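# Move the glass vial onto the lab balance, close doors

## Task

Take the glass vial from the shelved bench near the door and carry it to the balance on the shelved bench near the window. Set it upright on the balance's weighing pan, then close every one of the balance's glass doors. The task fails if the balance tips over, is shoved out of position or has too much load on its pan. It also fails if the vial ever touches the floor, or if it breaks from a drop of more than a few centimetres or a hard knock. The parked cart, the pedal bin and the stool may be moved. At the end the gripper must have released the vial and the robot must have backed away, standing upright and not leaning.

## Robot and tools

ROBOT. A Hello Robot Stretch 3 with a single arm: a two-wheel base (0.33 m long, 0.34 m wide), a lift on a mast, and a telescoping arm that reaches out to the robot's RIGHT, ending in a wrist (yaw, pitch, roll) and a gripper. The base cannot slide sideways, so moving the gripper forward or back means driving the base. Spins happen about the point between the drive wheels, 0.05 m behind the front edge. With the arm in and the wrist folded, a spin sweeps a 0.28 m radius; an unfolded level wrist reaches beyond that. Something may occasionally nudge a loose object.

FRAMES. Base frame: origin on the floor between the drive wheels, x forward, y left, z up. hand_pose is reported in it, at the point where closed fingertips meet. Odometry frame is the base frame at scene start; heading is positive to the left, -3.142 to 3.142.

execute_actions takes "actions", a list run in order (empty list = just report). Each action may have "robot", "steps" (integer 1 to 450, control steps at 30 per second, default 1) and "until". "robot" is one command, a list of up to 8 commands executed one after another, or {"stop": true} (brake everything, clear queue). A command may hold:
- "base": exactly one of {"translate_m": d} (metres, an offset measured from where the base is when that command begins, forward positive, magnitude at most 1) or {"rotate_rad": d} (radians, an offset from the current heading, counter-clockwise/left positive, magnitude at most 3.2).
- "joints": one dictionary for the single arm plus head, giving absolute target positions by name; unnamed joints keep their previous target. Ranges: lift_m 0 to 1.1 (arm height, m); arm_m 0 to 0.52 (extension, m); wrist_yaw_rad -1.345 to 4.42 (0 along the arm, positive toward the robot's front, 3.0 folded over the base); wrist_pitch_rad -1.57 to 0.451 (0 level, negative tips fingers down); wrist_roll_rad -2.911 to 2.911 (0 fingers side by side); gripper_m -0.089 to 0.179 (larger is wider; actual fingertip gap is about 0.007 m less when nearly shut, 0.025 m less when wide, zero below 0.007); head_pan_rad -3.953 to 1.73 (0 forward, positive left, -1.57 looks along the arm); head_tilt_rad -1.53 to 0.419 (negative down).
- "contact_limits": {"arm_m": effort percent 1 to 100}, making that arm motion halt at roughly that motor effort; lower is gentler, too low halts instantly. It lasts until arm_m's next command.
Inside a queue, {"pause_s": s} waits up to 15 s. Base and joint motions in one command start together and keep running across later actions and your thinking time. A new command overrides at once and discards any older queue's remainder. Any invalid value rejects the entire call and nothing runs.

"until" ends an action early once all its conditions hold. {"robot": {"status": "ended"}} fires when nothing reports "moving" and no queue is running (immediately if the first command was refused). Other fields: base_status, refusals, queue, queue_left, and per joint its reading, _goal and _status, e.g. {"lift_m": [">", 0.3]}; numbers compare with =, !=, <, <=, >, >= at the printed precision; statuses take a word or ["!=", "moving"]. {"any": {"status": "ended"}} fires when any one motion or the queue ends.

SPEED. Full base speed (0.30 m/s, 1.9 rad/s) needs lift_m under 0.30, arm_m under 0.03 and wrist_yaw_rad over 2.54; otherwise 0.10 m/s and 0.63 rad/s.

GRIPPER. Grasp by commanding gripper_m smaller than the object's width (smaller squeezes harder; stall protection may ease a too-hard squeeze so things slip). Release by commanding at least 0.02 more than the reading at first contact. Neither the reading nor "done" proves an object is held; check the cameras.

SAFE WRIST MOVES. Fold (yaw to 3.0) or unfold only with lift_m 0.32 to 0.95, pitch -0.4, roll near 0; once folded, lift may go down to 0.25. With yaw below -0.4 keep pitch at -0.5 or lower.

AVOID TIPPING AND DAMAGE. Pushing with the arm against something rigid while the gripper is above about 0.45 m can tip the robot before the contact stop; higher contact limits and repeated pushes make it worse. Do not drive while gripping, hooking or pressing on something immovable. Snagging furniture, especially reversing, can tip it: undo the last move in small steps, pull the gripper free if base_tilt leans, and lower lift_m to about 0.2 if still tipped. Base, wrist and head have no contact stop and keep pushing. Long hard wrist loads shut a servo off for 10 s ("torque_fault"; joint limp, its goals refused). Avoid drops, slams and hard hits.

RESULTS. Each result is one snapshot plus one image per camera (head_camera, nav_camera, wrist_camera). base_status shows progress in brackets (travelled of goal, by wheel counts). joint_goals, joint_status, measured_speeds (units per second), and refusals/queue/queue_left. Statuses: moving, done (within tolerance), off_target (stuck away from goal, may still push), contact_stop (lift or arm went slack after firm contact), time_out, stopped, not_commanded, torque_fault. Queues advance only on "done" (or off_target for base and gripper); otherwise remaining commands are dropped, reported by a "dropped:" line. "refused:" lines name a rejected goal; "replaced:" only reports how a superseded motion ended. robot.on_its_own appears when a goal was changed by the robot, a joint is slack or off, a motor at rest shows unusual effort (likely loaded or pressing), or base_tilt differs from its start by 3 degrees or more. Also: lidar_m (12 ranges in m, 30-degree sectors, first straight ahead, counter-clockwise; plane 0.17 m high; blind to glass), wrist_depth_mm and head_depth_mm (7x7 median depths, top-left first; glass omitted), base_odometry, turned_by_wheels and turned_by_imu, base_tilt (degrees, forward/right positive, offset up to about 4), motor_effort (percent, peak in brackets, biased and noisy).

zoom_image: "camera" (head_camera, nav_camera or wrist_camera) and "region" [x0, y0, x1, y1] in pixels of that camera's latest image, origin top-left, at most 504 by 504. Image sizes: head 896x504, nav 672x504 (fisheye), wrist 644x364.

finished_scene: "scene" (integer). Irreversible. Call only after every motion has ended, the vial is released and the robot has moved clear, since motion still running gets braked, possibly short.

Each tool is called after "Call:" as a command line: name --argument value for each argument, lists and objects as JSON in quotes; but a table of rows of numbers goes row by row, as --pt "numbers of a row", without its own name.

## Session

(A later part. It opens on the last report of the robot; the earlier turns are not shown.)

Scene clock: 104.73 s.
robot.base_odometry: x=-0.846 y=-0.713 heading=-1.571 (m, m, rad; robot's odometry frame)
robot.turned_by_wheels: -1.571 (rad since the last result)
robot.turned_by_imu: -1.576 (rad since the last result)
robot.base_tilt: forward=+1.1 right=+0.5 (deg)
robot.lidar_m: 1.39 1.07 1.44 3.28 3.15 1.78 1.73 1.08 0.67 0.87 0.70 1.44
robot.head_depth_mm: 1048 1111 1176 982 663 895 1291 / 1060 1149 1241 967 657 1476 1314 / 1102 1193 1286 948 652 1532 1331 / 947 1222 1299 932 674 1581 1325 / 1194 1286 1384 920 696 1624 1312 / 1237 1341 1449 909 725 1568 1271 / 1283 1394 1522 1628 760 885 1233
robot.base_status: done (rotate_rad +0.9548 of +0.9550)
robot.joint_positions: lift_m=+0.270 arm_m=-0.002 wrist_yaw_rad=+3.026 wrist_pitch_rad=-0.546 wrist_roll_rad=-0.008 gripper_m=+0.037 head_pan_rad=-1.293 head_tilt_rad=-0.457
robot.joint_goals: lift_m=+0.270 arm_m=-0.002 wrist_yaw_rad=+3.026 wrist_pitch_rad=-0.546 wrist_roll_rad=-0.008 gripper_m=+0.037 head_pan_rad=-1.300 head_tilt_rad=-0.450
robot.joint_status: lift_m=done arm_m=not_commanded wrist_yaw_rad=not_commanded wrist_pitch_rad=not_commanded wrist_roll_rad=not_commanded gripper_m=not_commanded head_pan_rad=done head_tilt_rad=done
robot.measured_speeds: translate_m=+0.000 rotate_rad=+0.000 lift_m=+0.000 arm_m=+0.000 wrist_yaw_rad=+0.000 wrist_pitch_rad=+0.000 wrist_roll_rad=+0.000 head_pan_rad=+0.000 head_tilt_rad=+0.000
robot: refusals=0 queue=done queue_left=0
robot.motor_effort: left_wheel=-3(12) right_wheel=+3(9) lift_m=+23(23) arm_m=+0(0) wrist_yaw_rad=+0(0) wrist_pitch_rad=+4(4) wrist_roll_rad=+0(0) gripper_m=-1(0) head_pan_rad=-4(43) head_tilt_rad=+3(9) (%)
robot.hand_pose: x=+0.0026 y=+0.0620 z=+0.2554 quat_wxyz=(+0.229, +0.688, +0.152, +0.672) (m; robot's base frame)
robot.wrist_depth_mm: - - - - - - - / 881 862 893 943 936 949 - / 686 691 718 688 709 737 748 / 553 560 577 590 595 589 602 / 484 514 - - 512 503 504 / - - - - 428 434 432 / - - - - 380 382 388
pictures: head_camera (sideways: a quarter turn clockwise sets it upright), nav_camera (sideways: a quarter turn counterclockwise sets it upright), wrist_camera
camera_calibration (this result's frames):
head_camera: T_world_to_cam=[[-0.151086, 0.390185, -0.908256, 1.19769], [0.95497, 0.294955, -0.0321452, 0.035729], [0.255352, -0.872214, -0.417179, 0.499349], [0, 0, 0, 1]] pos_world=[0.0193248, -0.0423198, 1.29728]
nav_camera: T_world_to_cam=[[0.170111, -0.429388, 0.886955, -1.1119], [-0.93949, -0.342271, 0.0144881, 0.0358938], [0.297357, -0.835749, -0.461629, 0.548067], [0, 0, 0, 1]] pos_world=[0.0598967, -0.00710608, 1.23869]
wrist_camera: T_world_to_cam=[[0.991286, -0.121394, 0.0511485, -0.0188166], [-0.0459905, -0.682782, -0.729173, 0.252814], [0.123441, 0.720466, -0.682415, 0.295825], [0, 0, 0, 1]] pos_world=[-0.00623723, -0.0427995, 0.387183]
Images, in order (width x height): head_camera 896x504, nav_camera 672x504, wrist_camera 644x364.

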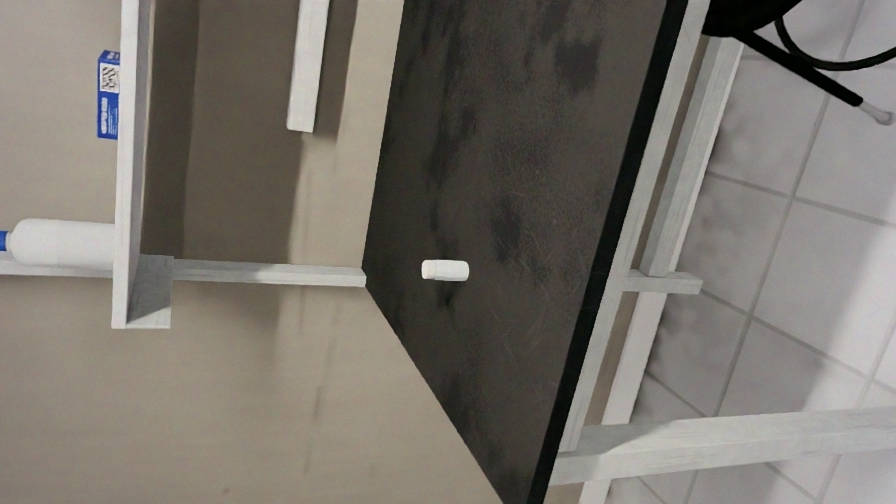

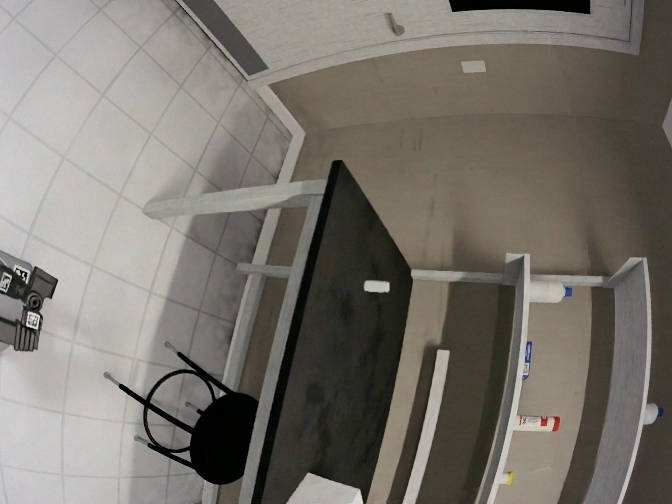

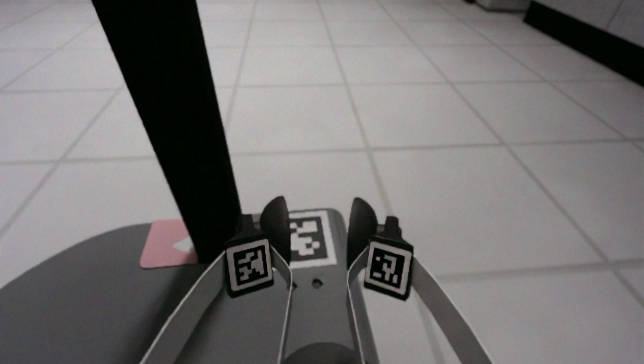

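Call:
execute_actions --actions '[{"robot": [{"base": {"translate_m": 0.29}, "joints": {"lift_m": 0.9, "wrist_pitch_rad": -0.4, "wrist_roll_rad": 0.0}}, {"joints": {"wrist_yaw_rad": 0.0, "head_pan_rad": -1.6, "head_tilt_rad": -0.55}}, {"joints": {"wrist_pitch_rad": 0.0, "gripper_m": 0.09}}], "steps": 450, "until": {"robot": {"status": "ended"}}}]'

Scene clock: 124.47 s.
robot.base_odometry: x=-0.846 y=-1.003 heading=-1.571 (m, m, rad; robot's odometry frame)
robot.turned_by_wheels: +0.000 (rad since the last result)
robot.turned_by_imu: +0.000 (rad since the last result)
robot.base_tilt: forward=+1.0 right=+0.5 (deg)
robot.lidar_m: 1.10 0.80 1.01 2.67 3.41 2.07 2.02 1.12 0.83 0.58 0.59 1.14
robot.head_depth_mm: 1066 1160 1242 813 666 1514 - / 1051 1158 1250 805 675 1593 - / 1059 1171 1244 790 668 1478 - / 1065 1190 1246 778 665 - - / 1056 1183 1222 773 1570 1505 1243 / 1097 1195 1323 763 699 838 1156 / 1101 1200 1323 1476 1666 1484 1231
robot.base_status: done (translate_m +0.2900 of +0.2900)
robot.joint_positions: lift_m=+0.900 arm_m=-0.002 wrist_yaw_rad=+0.003 wrist_pitch_rad=-0.023 wrist_roll_rad=-0.005 gripper_m=+0.090 head_pan_rad=-1.593 head_tilt_rad=-0.543
robot.joint_goals: lift_m=+0.900 arm_m=-0.002 wrist_yaw_rad=+0.000 wrist_pitch_rad=+0.000 wrist_roll_rad=+0.000 gripper_m=+0.090 head_pan_rad=-1.600 head_tilt_rad=-0.550
robot.joint_status: lift_m=done arm_m=not_commanded wrist_yaw_rad=done wrist_pitch_rad=done wrist_roll_rad=done gripper_m=done head_pan_rad=done head_tilt_rad=done
robot.measured_speeds: translate_m=+0.000 rotate_rad=+0.000 lift_m=+0.000 arm_m=+0.000 wrist_yaw_rad=+0.000 wrist_pitch_rad=+0.000 wrist_roll_rad=+0.000 head_pan_rad=+0.000 head_tilt_rad=+0.000
robot: refusals=0 queue=done queue_left=0
robot.motor_effort: left_wheel=-4(10) right_wheel=+3(7) lift_m=+38(39) arm_m=+0(0) wrist_yaw_rad=-2(2) wrist_pitch_rad=+6(8) wrist_roll_rad=+3(3) gripper_m=+0(79) head_pan_rad=-5(28) head_tilt_rad=-3(10) (%)
robot.hand_pose: x=-0.0207 y=-0.3987 z=+1.0085 quat_wxyz=(+0.709, +0.009, -0.705, -0.007) (m; robot's base frame)
robot.wrist_depth_mm: - - - - - - - / - - - - - - - / - - - - - - - / - - - 725 771 800 781 / - - 415 416 465 428 435 / - - 370 332 372 320 321 / - - - - - 770 739
pictures: head_camera (sideways: a quarter turn clockwise sets it upright), nav_camera (sideways: a quarter turn counterclockwise sets it upright), wrist_camera
camera_calibration (this result's frames):
head_camera: T_world_to_cam=[[-0.0274079, 0.493169, -0.869502, 1.14638], [0.999542, 0.00233362, -0.0301834, 0.0328996], [-0.0128564, -0.86993, -0.493007, 0.599655], [0, 0, 0, 1]] pos_world=[0.00624494, -0.0437798, 1.29341]
nav_camera: T_world_to_cam=[[0.0340453, -0.534274, 0.844625, -1.05587], [-0.998693, -0.0504283, 0.00835671, 0.0442387], [0.0381282, -0.843806, -0.535293, 0.645494], [0, 0, 0, 1]] pos_world=[0.0555167, -0.0172213, 1.23697]
wrist_camera: T_world_to_cam=[[-0.9989, 0.0275842, 0.0379196, -0.0585974], [-0.0306538, 0.227813, -0.973222, 1.09583], [-0.0354841, -0.973314, -0.226716, 0.0063641], [0, 0, 0, 1]] pos_world=[-0.0247156, -0.241834, 1.07015]
Images, in order (width x height): head_camera 896x504, nav_camera 672x504, wrist_camera 644x364.

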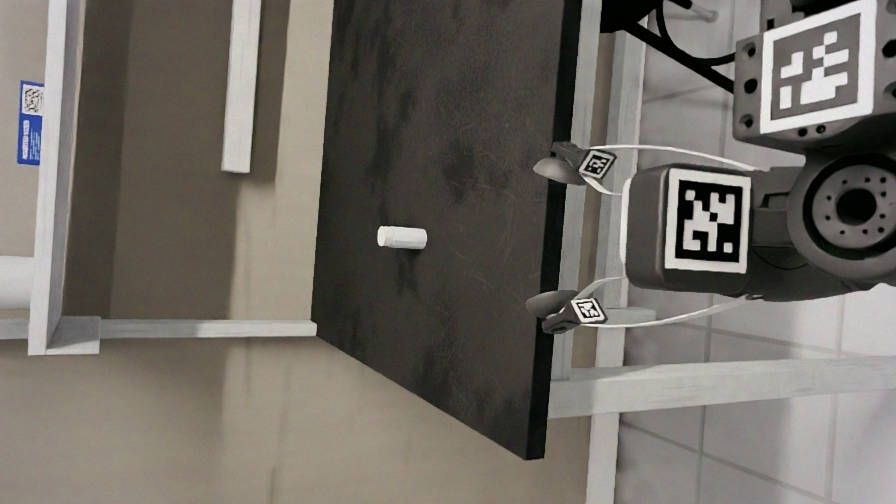

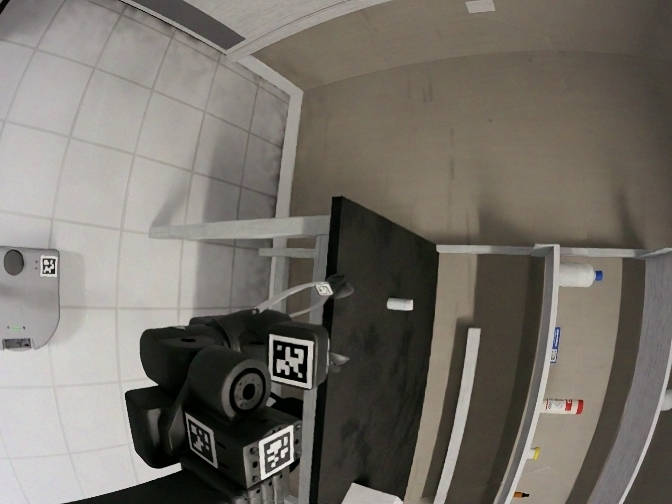

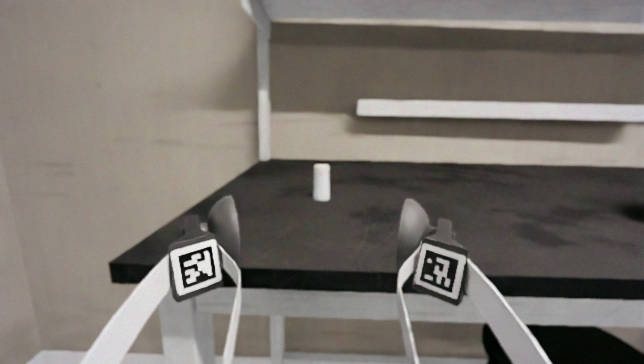

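Call:
execute_actions --actions '[{"robot": {"joints": {"lift_m": 0.85, "arm_m": 0.29}}, "steps": 450, "until": {"robot": {"status": "ended"}}}]'

Scene clock: 129.97 s.
robot.base_odometry: x=-0.846 y=-1.003 heading=-1.571 (m, m, rad; robot's odometry frame)
robot.turned_by_wheels: +0.000 (rad since the last result)
robot.turned_by_imu: +0.000 (rad since the last result)
robot.base_tilt: forward=+1.0 right=+0.7 (deg)
robot.lidar_m: 1.10 0.81 1.01 2.66 3.42 2.07 2.01 1.12 0.83 0.58 0.59 1.14
robot.head_depth_mm: 1068 1161 1239 813 641 - - / 1045 1155 1250 848 - 1487 1249 / 1059 1170 1247 887 1549 1530 1262 / 1059 1192 1238 868 1580 1517 1246 / 1005 1174 1218 769 1509 1502 1248 / 1096 1196 1323 761 696 836 1148 / 1102 1201 1327 1485 1675 1466 1236
robot.base_status: done (translate_m +0.2900 of +0.2900)
robot.joint_positions: lift_m=+0.850 arm_m=+0.290 wrist_yaw_rad=+0.002 wrist_pitch_rad=-0.021 wrist_roll_rad=-0.005 gripper_m=+0.090 head_pan_rad=-1.593 head_tilt_rad=-0.543
robot.joint_goals: lift_m=+0.850 arm_m=+0.290 wrist_yaw_rad=+0.000 wrist_pitch_rad=+0.000 wrist_roll_rad=+0.000 gripper_m=+0.090 head_pan_rad=-1.600 head_tilt_rad=-0.550
robot.joint_status: lift_m=done arm_m=done wrist_yaw_rad=done wrist_pitch_rad=done wrist_roll_rad=done gripper_m=done head_pan_rad=done head_tilt_rad=done
robot.measured_speeds: translate_m=+0.000 rotate_rad=+0.000 lift_m=+0.000 arm_m=+0.000 wrist_yaw_rad=+0.000 wrist_pitch_rad=+0.000 wrist_roll_rad=+0.000 head_pan_rad=+0.000 head_tilt_rad=+0.000
robot: refusals=0 queue=done queue_left=0
robot.motor_effort: left_wheel=-4(4) right_wheel=+3(3) lift_m=+23(40) arm_m=+6(3) wrist_yaw_rad=-1(3) wrist_pitch_rad=+6(7) wrist_roll_rad=+3(3) gripper_m=+1(0) head_pan_rad=-4(4) head_tilt_rad=-2(2) (%)
robot.hand_pose: x=-0.0210 y=-0.6902 z=+0.9595 quat_wxyz=(+0.709, +0.008, -0.705, -0.007) (m; robot's base frame)
robot.wrist_depth_mm: 769 745 727 756 749 745 739 / 776 763 760 756 764 737 763 / 815 824 806 824 788 824 831 / 838 845 481 431 500 525 539 / 856 276 282 275 314 289 296 / 192 193 185 198 188 202 203 / 148 149 151 151 153 153 155
pictures: head_camera (sideways: a quarter turn clockwise sets it upright), nav_camera (sideways: a quarter turn counterclockwise sets it upright), wrist_camera
camera_calibration (this result's frames):
head_camera: T_world_to_cam=[[-0.027264, 0.493541, -0.869295, 1.14611], [0.999543, 0.00207089, -0.0301732, 0.0328863], [-0.0130915, -0.86972, -0.493371, 0.600131], [0, 0, 0, 1]] pos_world=[0.00623296, -0.0437763, 1.29339]
nav_camera: T_world_to_cam=[[0.0338903, -0.534637, 0.844402, -1.05558], [-0.998707, -0.0501566, 0.00832638, 0.0442782], [0.0379007, -0.843592, -0.535646, 0.645955], [0, 0, 0, 1]] pos_world=[0.0555126, -0.0172077, 1.23697]
wrist_camera: T_world_to_cam=[[-0.998867, 0.0289923, 0.0377509, -0.0479073], [-0.0302266, 0.226316, -0.973585, 1.11385], [-0.0367701, -0.973622, -0.225183, -0.290193], [0, 0, 0, 1]] pos_world=[-0.0248557, -0.533231, 1.02089]
Images, in order (width x height): head_camera 896x504, nav_camera 672x504, wrist_camera 644x364.

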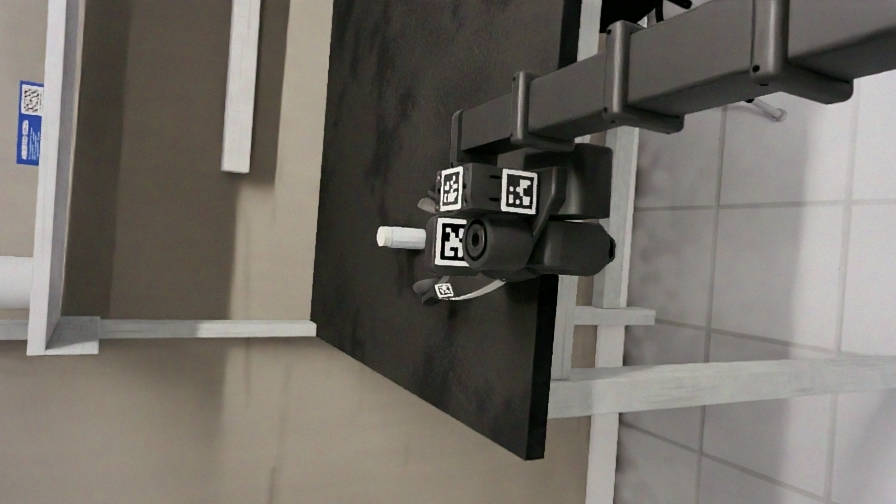

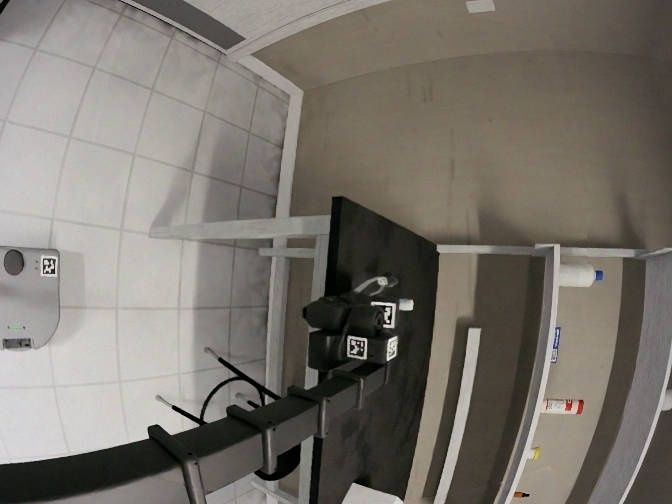

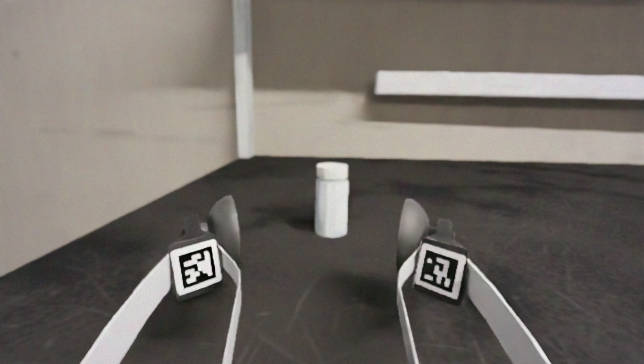

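Call:
execute_actions --actions '[{"robot": [{"base": {"translate_m": -0.013}, "joints": {"lift_m": 0.84}}, {"joints": {"arm_m": 0.40}}], "steps": 450, "until": {"robot": {"status": "ended"}}}]'

Scene clock: 139.07 s.
robot.base_odometry: x=-0.846 y=-0.990 heading=-1.571 (m, m, rad; robot's odometry frame)
robot.turned_by_wheels: +0.000 (rad since the last result)
robot.turned_by_imu: -0.020 (rad since the last result)
robot.base_tilt: forward=+0.8 right=+0.2 (deg)
robot.lidar_m: 1.12 0.82 1.01 2.57 3.42 2.07 2.00 1.33 0.82 0.59 0.59 1.17
robot.head_depth_mm: 1061 1171 1254 820 670 - - / 1073 1168 1257 856 - 1513 1245 / 1054 1176 1249 - 1562 1525 1263 / 1070 1189 1257 - 693 1521 1257 / 1019 1178 1215 775 1537 1506 1254 / 1087 1199 1300 766 699 841 999 / 1101 1201 1322 1428 1634 1481 1234
robot.base_status: done (translate_m -0.0130 of -0.0130)
robot.joint_positions: lift_m=+0.841 arm_m=+0.399 wrist_yaw_rad=-0.001 wrist_pitch_rad=+0.015 wrist_roll_rad=-0.011 gripper_m=+0.090 head_pan_rad=-1.595 head_tilt_rad=-0.546
robot.joint_goals: lift_m=+0.840 arm_m=+0.400 wrist_yaw_rad=+0.000 wrist_pitch_rad=+0.000 wrist_roll_rad=+0.000 gripper_m=+0.090 head_pan_rad=-1.600 head_tilt_rad=-0.550
robot.joint_status: lift_m=done arm_m=done wrist_yaw_rad=done wrist_pitch_rad=done wrist_roll_rad=done gripper_m=done head_pan_rad=done head_tilt_rad=done
robot.measured_speeds: translate_m=+0.000 rotate_rad=+0.000 lift_m=+0.000 arm_m=+0.000 wrist_yaw_rad=+0.000 wrist_pitch_rad=+0.000 wrist_roll_rad=+0.000 head_pan_rad=+0.000 head_tilt_rad=+0.000
robot: refusals=0 queue=done queue_left=0
robot.motor_effort: left_wheel=+0(19) right_wheel=+0(21) lift_m=+6(26) arm_m=+11(34) wrist_yaw_rad=+1(5) wrist_pitch_rad=-4(44) wrist_roll_rad=+6(14) gripper_m=+0(0) head_pan_rad=-3(4) head_tilt_rad=-2(2) (%)
robot.hand_pose: x=-0.0216 y=-0.8007 z=+0.9593 quat_wxyz=(+0.711, -0.005, -0.703, +0.005) (m; robot's base frame)
robot.wrist_depth_mm: 642 649 650 670 661 668 664 / 686 681 665 673 677 675 686 / 694 703 687 705 704 695 697 / 700 710 621 636 656 676 723 / 716 317 172 296 365 332 341 / 210 210 189 203 204 220 223 / 159 160 161 162 165 165 167
pictures: head_camera (sideways: a quarter turn clockwise sets it upright), nav_camera (sideways: a quarter turn counterclockwise sets it upright), wrist_camera
camera_calibration (this result's frames):
head_camera: T_world_to_cam=[[-0.0263162, 0.495852, -0.868008, 1.14443], [0.999547, 0.000340523, -0.0301096, 0.0328034], [-0.0146343, -0.868407, -0.495636, 0.603087], [0, 0, 0, 1]] pos_world=[0.00615427, -0.0437542, 1.29327]
nav_camera: T_world_to_cam=[[0.0328697, -0.536896, 0.843008, -1.05375], [-0.998796, -0.0483706, 0.00813768, 0.0445245], [0.0364077, -0.842261, -0.537839, 0.648818], [0, 0, 0, 1]] pos_world=[0.0554854, -0.0171279, 1.23692]
wrist_camera: T_world_to_cam=[[-0.998552, 0.0327961, 0.0426339, -0.0469398], [-0.0355942, 0.191358, -0.980875, 1.11757], [-0.0403272, -0.980972, -0.189914, -0.437639], [0, 0, 0, 1]] pos_world=[-0.0247416, -0.641628, 1.01508]
Images, in order (width x height): head_camera 896x504, nav_camera 672x504, wrist_camera 644x364.

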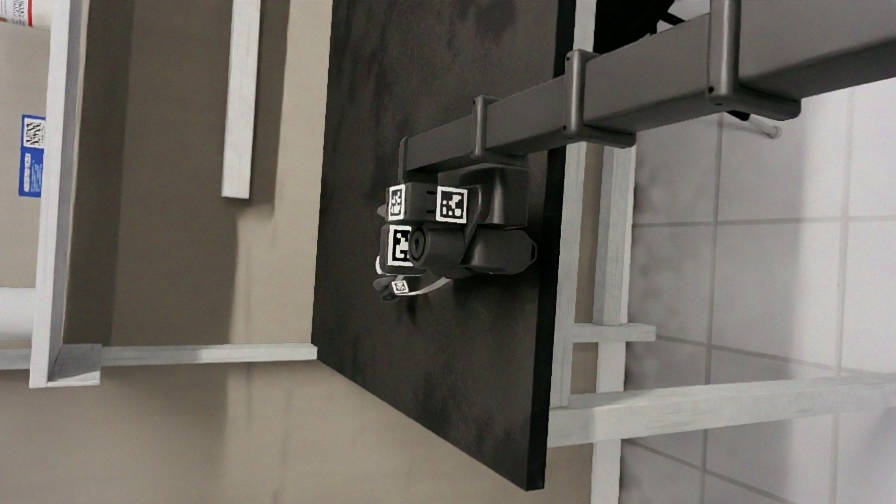

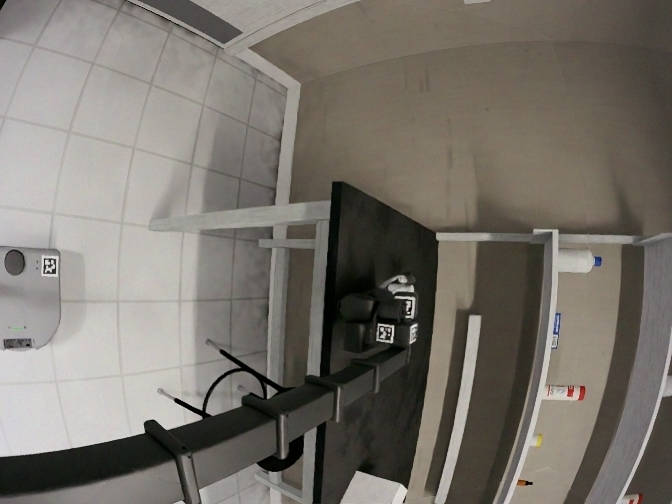

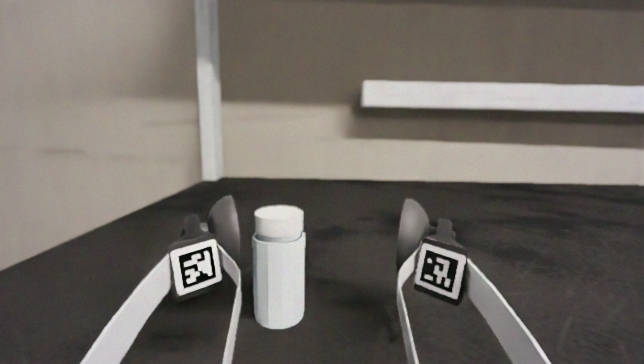

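Call:
execute_actions --actions '[{"robot": [{"joints": {"lift_m": 0.96}}, {"base": {"translate_m": 0.022}, "joints": {"wrist_pitch_rad": -0.4, "arm_m": 0.42}}], "steps": 450, "until": {"robot": {"status": "ended"}}}]'

Scene clock: 153.50 s.
robot.base_odometry: x=-0.846 y=-1.012 heading=-1.570 (m, m, rad; robot's odometry frame)
robot.turned_by_wheels: +0.000 (rad since the last result)
robot.turned_by_imu: -0.003 (rad since the last result)
robot.base_tilt: forward=+1.2 right=+0.5 (deg)
robot.lidar_m: 1.10 0.80 0.98 2.48 3.41 2.09 2.02 1.13 0.83 0.58 0.59 1.14
robot.head_depth_mm: 1057 1159 1261 - - 1508 1272 / 1047 1159 1257 756 678 1534 1265 / 1050 1171 - 784 683 1518 1257 / 1080 1193 1254 738 684 1511 1256 / 1011 1170 1196 762 1554 1500 1238 / 1092 1192 1299 755 681 835 1016 / 1091 1192 1315 1446 1657 1479 1227
robot.base_status: done (translate_m +0.0220 of +0.0220)
robot.joint_positions: lift_m=+0.960 arm_m=+0.420 wrist_yaw_rad=-0.001 wrist_pitch_rad=-0.413 wrist_roll_rad=-0.006 gripper_m=+0.090 head_pan_rad=-1.595 head_tilt_rad=-0.546
robot.joint_goals: lift_m=+0.960 arm_m=+0.420 wrist_yaw_rad=+0.000 wrist_pitch_rad=-0.400 wrist_roll_rad=+0.000 gripper_m=+0.090 head_pan_rad=-1.600 head_tilt_rad=-0.550
robot.joint_status: lift_m=done arm_m=done wrist_yaw_rad=done wrist_pitch_rad=done wrist_roll_rad=done gripper_m=done head_pan_rad=done head_tilt_rad=done
robot.measured_speeds: translate_m=+0.000 rotate_rad=+0.000 lift_m=+0.000 arm_m=+0.000 wrist_yaw_rad=+0.000 wrist_pitch_rad=+0.000 wrist_roll_rad=+0.000 head_pan_rad=+0.000 head_tilt_rad=+0.000
robot: refusals=0 queue=done queue_left=0
robot.motor_effort: left_wheel=+1(8) right_wheel=+0(7) lift_m=+38(41) arm_m=+6(10) wrist_yaw_rad=+1(1) wrist_pitch_rad=+4(9) wrist_roll_rad=+3(6) gripper_m=+0(1) head_pan_rad=-3(3) head_tilt_rad=-1(1) (%)
robot.hand_pose: x=-0.0217 y=-0.7895 z=+0.9734 quat_wxyz=(+0.694, +0.145, -0.690, -0.145) (m; robot's base frame)
robot.wrist_depth_mm: 601 596 601 610 610 616 619 / 659 667 581 578 604 627 651 / 742 695 400 401 411 424 420 / 814 302 303 309 310 310 318 / 250 244 247 182 259 253 255 / 203 203 200 200 203 211 212 / 175 177 177 179 181 181 182
pictures: head_camera (sideways: a quarter turn clockwise sets it upright), nav_camera (sideways: a quarter turn counterclockwise sets it upright), wrist_camera
camera_calibration (this result's frames):
head_camera: T_world_to_cam=[[-0.0263177, 0.495854, -0.868007, 1.14443], [0.999547, 0.000343814, -0.0301096, 0.0328033], [-0.0146315, -0.868406, -0.495638, 0.60309], [0, 0, 0, 1]] pos_world=[0.00615441, -0.0437541, 1.29327]
nav_camera: T_world_to_cam=[[0.0328714, -0.536898, 0.843007, -1.05375], [-0.998796, -0.0483739, 0.0081375, 0.0445247], [0.0364105, -0.842259, -0.537842, 0.648821], [0, 0, 0, 1]] pos_world=[0.0554855, -0.0171276, 1.23692]
wrist_camera: T_world_to_cam=[[-0.99877, 0.0147156, 0.0473594, -0.0668626], [-0.0299938, 0.581271, -0.813157, 1.27398], [-0.0394947, -0.813577, -0.580115, 0.0880411], [0, 0, 0, 1]] pos_world=[-0.0250918, -0.667915, 1.09019]
Images, in order (width x height): head_camera 896x504, nav_camera 672x504, wrist_camera 644x364.

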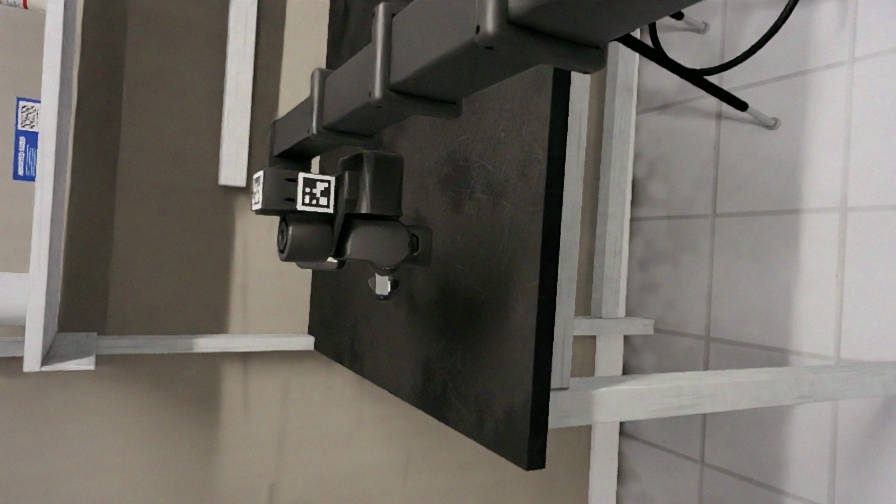

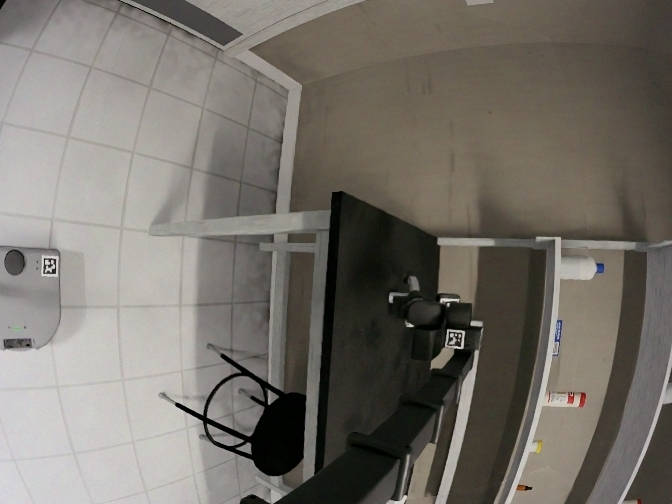

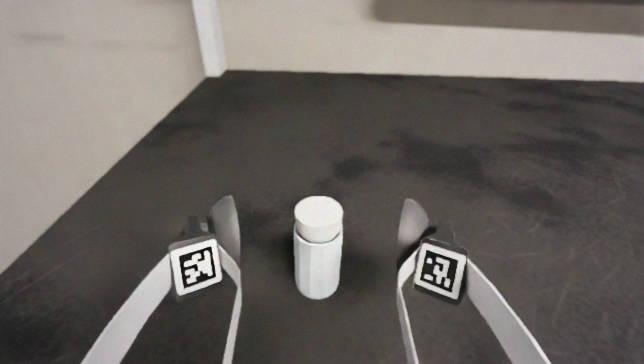

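Call:
execute_actions --actions '[{"robot": [{"joints": {"arm_m": 0.433}}, {"joints": {"lift_m": 0.934}}], "steps": 450, "until": {"robot": {"status": "ended"}}}]'

Scene clock: 158.97 s.
robot.base_odometry: x=-0.846 y=-1.012 heading=-1.570 (m, m, rad; robot's odometry frame)
robot.turned_by_wheels: +0.000 (rad since the last result)
robot.turned_by_imu: +0.000 (rad since the last result)
robot.base_tilt: forward=+1.0 right=+0.6 (deg)
robot.lidar_m: 1.10 0.80 0.98 2.48 3.42 2.09 2.02 1.13 0.84 0.58 0.59 1.14
robot.head_depth_mm: 1061 1164 1247 916 - 1457 1259 / 1043 1160 1268 - 681 1520 1269 / 1047 1173 1251 747 684 1517 1260 / 1085 1183 1264 734 685 1507 1254 / 1017 1175 1201 767 1566 1500 1247 / 1092 1189 1292 756 681 833 1018 / 1096 1194 1310 1444 1659 1487 1231
robot.base_status: done (translate_m +0.0220 of +0.0220)
robot.joint_positions: lift_m=+0.934 arm_m=+0.433 wrist_yaw_rad=-0.001 wrist_pitch_rad=-0.414 wrist_roll_rad=-0.006 gripper_m=+0.090 head_pan_rad=-1.595 head_tilt_rad=-0.546
robot.joint_goals: lift_m=+0.934 arm_m=+0.433 wrist_yaw_rad=+0.000 wrist_pitch_rad=-0.400 wrist_roll_rad=+0.000 gripper_m=+0.090 head_pan_rad=-1.600 head_tilt_rad=-0.550
robot.joint_status: lift_m=done arm_m=done wrist_yaw_rad=done wrist_pitch_rad=done wrist_roll_rad=done gripper_m=done head_pan_rad=done head_tilt_rad=done
robot.measured_speeds: translate_m=+0.000 rotate_rad=+0.000 lift_m=+0.000 arm_m=+0.000 wrist_yaw_rad=+0.000 wrist_pitch_rad=+0.000 wrist_roll_rad=+0.000 head_pan_rad=+0.000 head_tilt_rad=+0.000
robot: refusals=0 queue=done queue_left=0
robot.motor_effort: left_wheel=+0(1) right_wheel=+0(0) lift_m=+22(41) arm_m=+6(6) wrist_yaw_rad=+1(1) wrist_pitch_rad=+4(4) wrist_roll_rad=+3(3) gripper_m=+0(0) head_pan_rad=-2(4) head_tilt_rad=-2(1) (%)
robot.hand_pose: x=-0.0217 y=-0.8024 z=+0.9478 quat_wxyz=(+0.694, +0.146, -0.690, -0.146) (m; robot's base frame)
robot.wrist_depth_mm: 581 588 595 599 590 602 601 / 645 654 483 493 509 525 539 / 729 337 339 344 345 358 359 / 519 255 261 251 265 267 272 / 205 207 208 165 222 216 218 / 172 175 171 171 174 181 180 / 149 151 151 152 154 155 155
pictures: head_camera (sideways: a quarter turn clockwise sets it upright), nav_camera (sideways: a quarter turn counterclockwise sets it upright), wrist_camera
camera_calibration (this result's frames):
head_camera: T_world_to_cam=[[-0.0263177, 0.495854, -0.868007, 1.14443], [0.999547, 0.000343811, -0.0301096, 0.0328033], [-0.0146315, -0.868406, -0.495638, 0.60309], [0, 0, 0, 1]] pos_world=[0.00615441, -0.0437541, 1.29327]
nav_camera: T_world_to_cam=[[0.0328714, -0.536898, 0.843007, -1.05375], [-0.998796, -0.0483739, 0.00813751, 0.0445247], [0.0364105, -0.842259, -0.537841, 0.648821], [0, 0, 0, 1]] pos_world=[0.0554855, -0.0171276, 1.23692]
wrist_camera: T_world_to_cam=[[-0.99877, 0.0146818, 0.0473592, -0.0654872], [-0.0299802, 0.581951, -0.812671, 1.26074], [-0.0394922, -0.813091, -0.580795, 0.0637326], [0, 0, 0, 1]] pos_world=[-0.0250926, -0.680904, 1.06468]
Images, in order (width x height): head_camera 896x504, nav_camera 672x504, wrist_camera 644x364.

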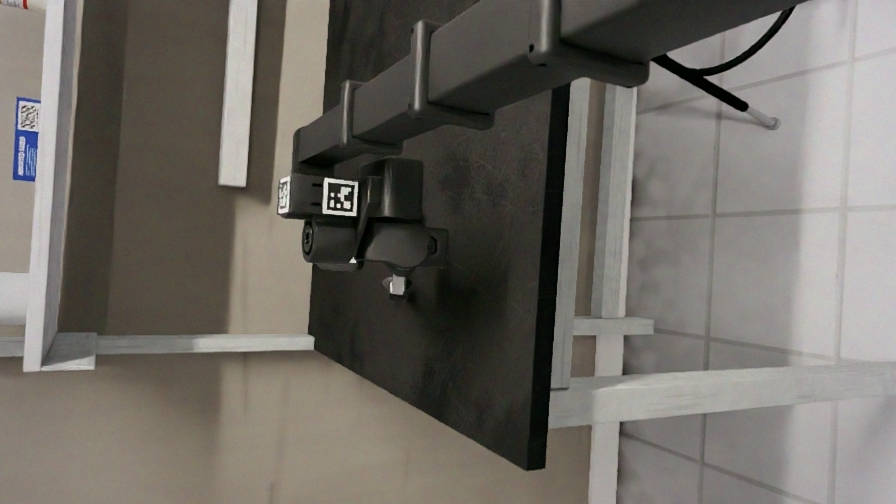

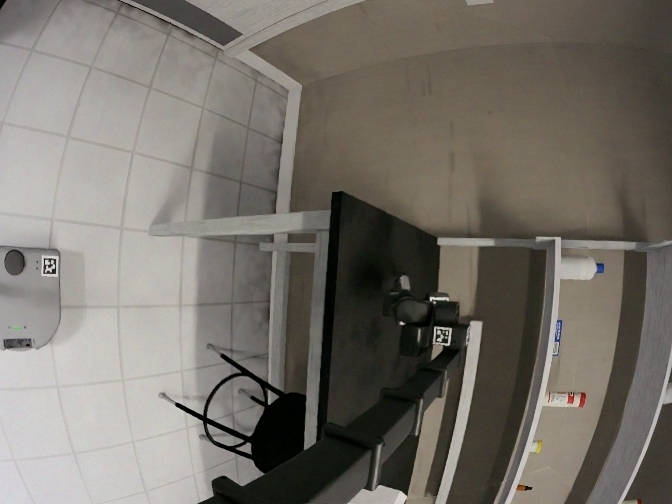

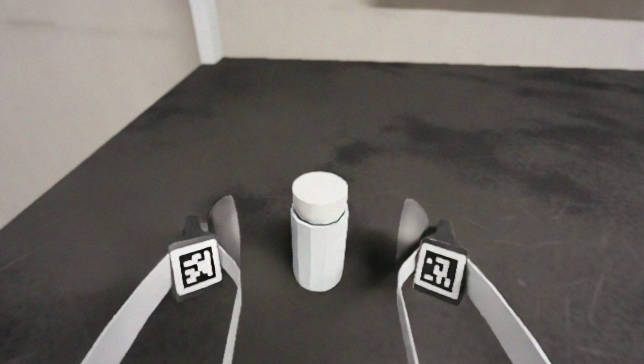

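Call:
execute_actions --actions '[{"robot": {"joints": {"gripper_m": 0.01}}, "steps": 90, "until": {"robot": {"status": "ended"}}}, {"steps": 10}]'

Scene clock: 162.03 s.
robot.base_odometry: x=-0.846 y=-1.012 heading=-1.570 (m, m, rad; robot's odometry frame)
robot.turned_by_wheels: +0.000 (rad since the last result)
robot.turned_by_imu: +0.000 (rad since the last result)
robot.base_tilt: forward=+1.0 right=+0.7 (deg)
robot.lidar_m: 1.10 0.80 0.98 2.48 3.41 2.09 2.02 1.13 0.84 0.58 0.59 1.14
robot.head_depth_mm: 1057 1162 1249 915 - 1466 1261 / 1047 1163 1269 - 680 1534 1265 / 1048 1174 1255 748 683 1520 1261 / 1087 1196 1263 737 687 1507 1255 / 1014 1177 1201 766 1566 1497 1244 / 1087 1193 1296 755 682 833 1023 / 1092 1194 1324 1442 1668 1491 1233
robot.base_status: done (translate_m +0.0220 of +0.0220)
robot.joint_positions: lift_m=+0.934 arm_m=+0.433 wrist_yaw_rad=-0.001 wrist_pitch_rad=-0.415 wrist_roll_rad=-0.006 gripper_m=+0.010 head_pan_rad=-1.595 head_tilt_rad=-0.546
robot.joint_goals: lift_m=+0.934 arm_m=+0.433 wrist_yaw_rad=+0.000 wrist_pitch_rad=-0.400 wrist_roll_rad=+0.000 gripper_m=+0.010 head_pan_rad=-1.600 head_tilt_rad=-0.550
robot.joint_status: lift_m=done arm_m=done wrist_yaw_rad=done wrist_pitch_rad=done wrist_roll_rad=done gripper_m=done head_pan_rad=done head_tilt_rad=done
robot.measured_speeds: translate_m=+0.000 rotate_rad=+0.000 lift_m=+0.000 arm_m=+0.000 wrist_yaw_rad=+0.000 wrist_pitch_rad=+0.000 wrist_roll_rad=+0.000 head_pan_rad=+0.000 head_tilt_rad=+0.000
robot: refusals=0 queue=done queue_left=0
robot.motor_effort: left_wheel=+1(0) right_wheel=+0(0) lift_m=+22(23) arm_m=+6(6) wrist_yaw_rad=+0(1) wrist_pitch_rad=+5(4) wrist_roll_rad=+3(3) gripper_m=-6(81) head_pan_rad=-3(3) head_tilt_rad=-1(1) (%)
robot.hand_pose: x=-0.0217 y=-0.8023 z=+0.9477 quat_wxyz=(+0.694, +0.146, -0.690, -0.146) (m; robot's base frame)
robot.wrist_depth_mm: 600 587 585 595 601 594 583 / 643 656 486 494 518 523 534 / 703 335 337 341 354 353 359 / 516 254 255 261 265 267 271 / 204 206 213 153 214 216 217 / 173 174 171 170 176 179 181 / 149 150 152 152 154 155 155
pictures: head_camera (sideways: a quarter turn clockwise sets it upright), nav_camera (sideways: a quarter turn counterclockwise sets it upright), wrist_camera
camera_calibration (this result's frames):
head_camera: T_world_to_cam=[[-0.0263177, 0.495854, -0.868007, 1.14443], [0.999547, 0.00034369, -0.0301096, 0.0328033], [-0.0146316, -0.868406, -0.495638, 0.603089], [0, 0, 0, 1]] pos_world=[0.00615441, -0.0437541, 1.29327]
nav_camera: T_world_to_cam=[[0.0328713, -0.536898, 0.843007, -1.05375], [-0.998796, -0.0483737, 0.00813751, 0.0445247], [0.0364104, -0.842259, -0.537841, 0.648821], [0, 0, 0, 1]] pos_world=[0.0554855, -0.0171276, 1.23692]
wrist_camera: T_world_to_cam=[[-0.99877, 0.0146466, 0.0473693, -0.0655185], [-0.0299799, 0.582549, -0.812242, 1.26062], [-0.0394915, -0.812664, -0.581393, 0.064622], [0, 0, 0, 1]] pos_world=[-0.0250926, -0.680898, 1.0646]
Images, in order (width x height): head_camera 896x504, nav_camera 672x504, wrist_camera 644x364.

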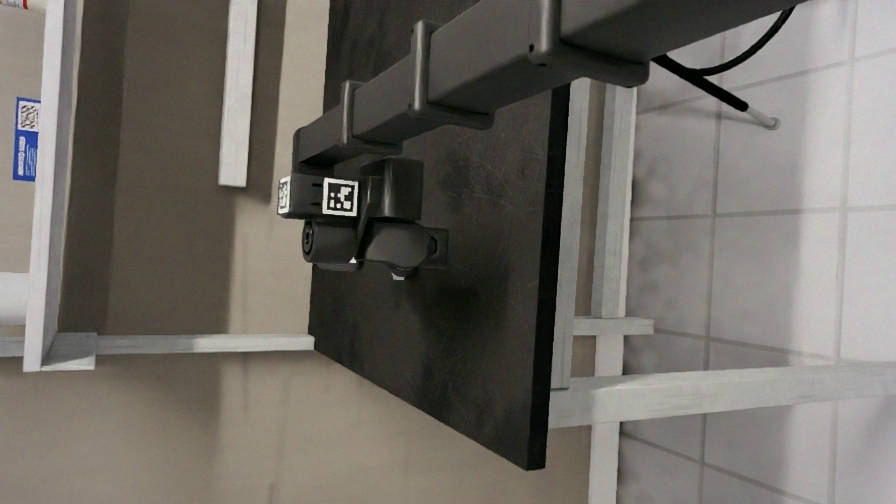

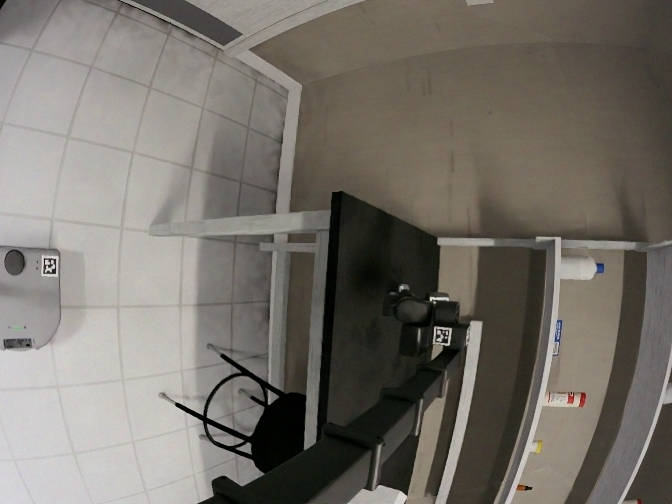

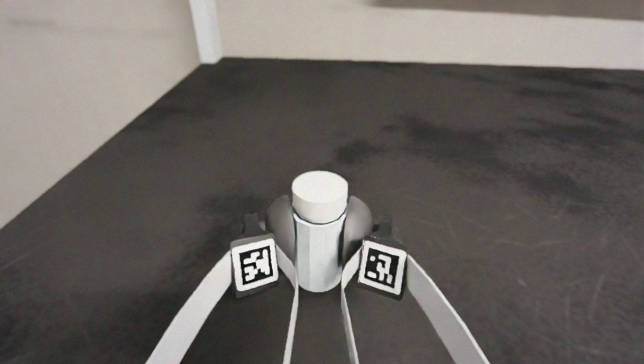

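Call:
execute_actions --actions '[{"robot": [{"joints": {"gripper_m": -0.025}}, {"joints": {"lift_m": 0.955}}], "steps": 150, "until": {"robot": {"status": "ended"}}}, {"steps": 10}]'

Scene clock: 164.90 s.
robot.base_odometry: x=-0.846 y=-1.012 heading=-1.570 (m, m, rad; robot's odometry frame)
robot.turned_by_wheels: +0.000 (rad since the last result)
robot.turned_by_imu: +0.000 (rad since the last result)
robot.base_tilt: forward=+1.0 right=+0.7 (deg)
robot.lidar_m: 1.10 0.80 0.98 2.48 3.40 2.09 2.02 1.13 0.84 0.58 0.59 1.14
robot.head_depth_mm: 1060 1157 1255 - - 1506 1269 / 1044 1161 1263 757 680 1526 1271 / 1046 1168 - 781 683 1522 1258 / 1091 1186 1250 736 689 1519 1257 / 1012 1175 1194 765 1557 1497 1246 / 1087 1189 1292 756 681 834 1025 / 1095 1196 1313 1455 1669 1487 1230
robot.base_status: done (translate_m +0.0220 of +0.0220)
robot.joint_positions: lift_m=+0.955 arm_m=+0.433 wrist_yaw_rad=-0.001 wrist_pitch_rad=-0.416 wrist_roll_rad=-0.006 gripper_m=-0.024 head_pan_rad=-1.595 head_tilt_rad=-0.546
robot.joint_goals: lift_m=+0.955 arm_m=+0.433 wrist_yaw_rad=+0.000 wrist_pitch_rad=-0.400 wrist_roll_rad=+0.000 gripper_m=-0.025 head_pan_rad=-1.600 head_tilt_rad=-0.550
robot.joint_status: lift_m=done arm_m=done wrist_yaw_rad=done wrist_pitch_rad=done wrist_roll_rad=done gripper_m=done head_pan_rad=done head_tilt_rad=done
robot.measured_speeds: translate_m=+0.000 rotate_rad=+0.000 lift_m=+0.000 arm_m=+0.000 wrist_yaw_rad=+0.000 wrist_pitch_rad=+0.000 wrist_roll_rad=+0.000 head_pan_rad=+0.000 head_tilt_rad=+0.000
robot: refusals=0 queue=done queue_left=0
robot.motor_effort: left_wheel=+1(1) right_wheel=+0(0) lift_m=+38(37) arm_m=+6(6) wrist_yaw_rad=+0(0) wrist_pitch_rad=+4(5) wrist_roll_rad=+3(3) gripper_m=-17(92) head_pan_rad=-1(3) head_tilt_rad=-1(1) (%)
robot.hand_pose: x=-0.0217 y=-0.8022 z=+0.9679 quat_wxyz=(+0.694, +0.146, -0.690, -0.146) (m; robot's base frame)
robot.wrist_depth_mm: 599 588 595 596 586 595 595 / 655 648 555 555 577 592 634 / 727 700 382 385 392 401 411 / 809 288 295 285 304 308 307 / 242 236 242 151 244 245 246 / 197 199 193 189 204 204 207 / 169 171 172 173 174 176 176
pictures: head_camera (sideways: a quarter turn clockwise sets it upright), nav_camera (sideways: a quarter turn counterclockwise sets it upright), wrist_camera
camera_calibration (this result's frames):
head_camera: T_world_to_cam=[[-0.0263178, 0.495854, -0.868007, 1.14443], [0.999547, 0.000343931, -0.0301096, 0.0328033], [-0.0146314, -0.868406, -0.495638, 0.60309], [0, 0, 0, 1]] pos_world=[0.00615442, -0.0437541, 1.29327]
nav_camera: T_world_to_cam=[[0.0328714, -0.536898, 0.843007, -1.05375], [-0.998796, -0.048374, 0.0081375, 0.0445247], [0.0364106, -0.842259, -0.537842, 0.648821], [0, 0, 0, 1]] pos_world=[0.0554855, -0.0171276, 1.23692]
wrist_camera: T_world_to_cam=[[-0.99877, 0.0146083, 0.0473807, -0.0665201], [-0.0299792, 0.583212, -0.811766, 1.27707], [-0.0394915, -0.812188, -0.582057, 0.0774917], [0, 0, 0, 1]] pos_world=[-0.0250926, -0.680892, 1.08494]
Images, in order (width x height): head_camera 896x504, nav_camera 672x504, wrist_camera 644x364.

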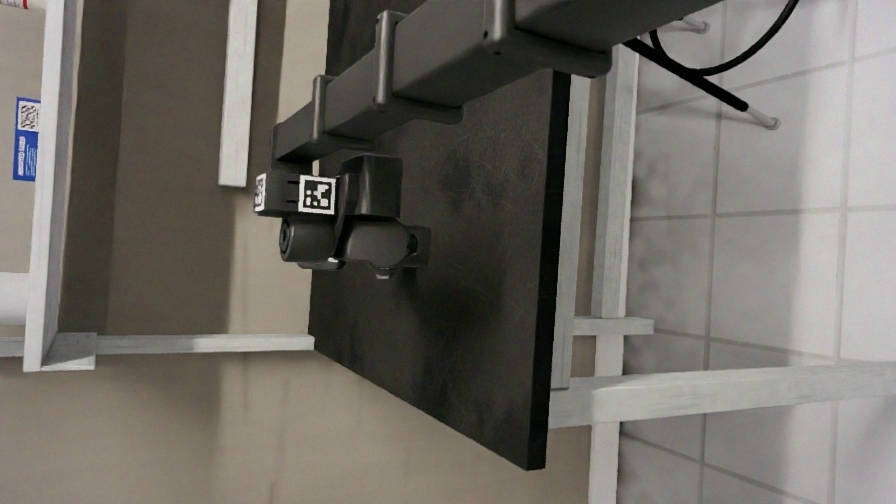

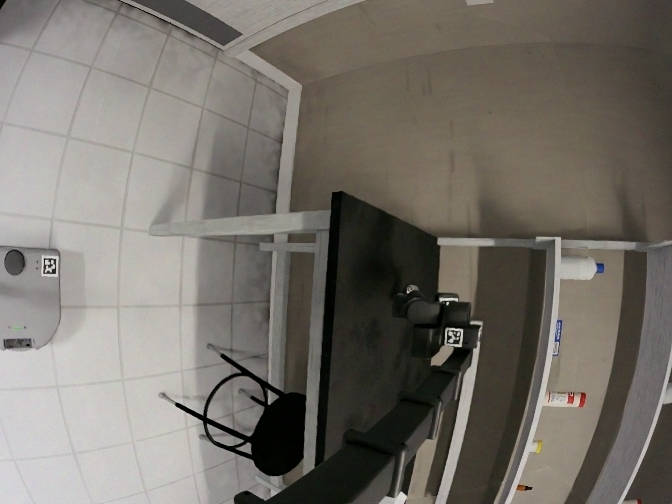

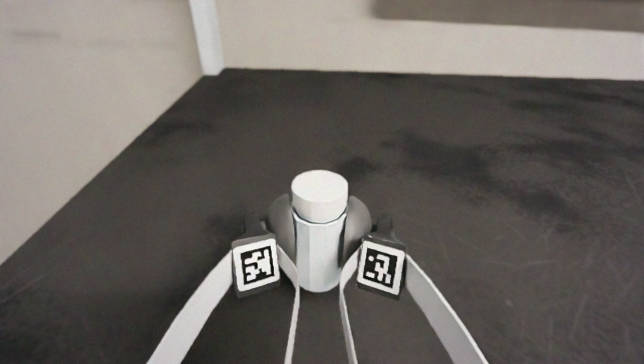

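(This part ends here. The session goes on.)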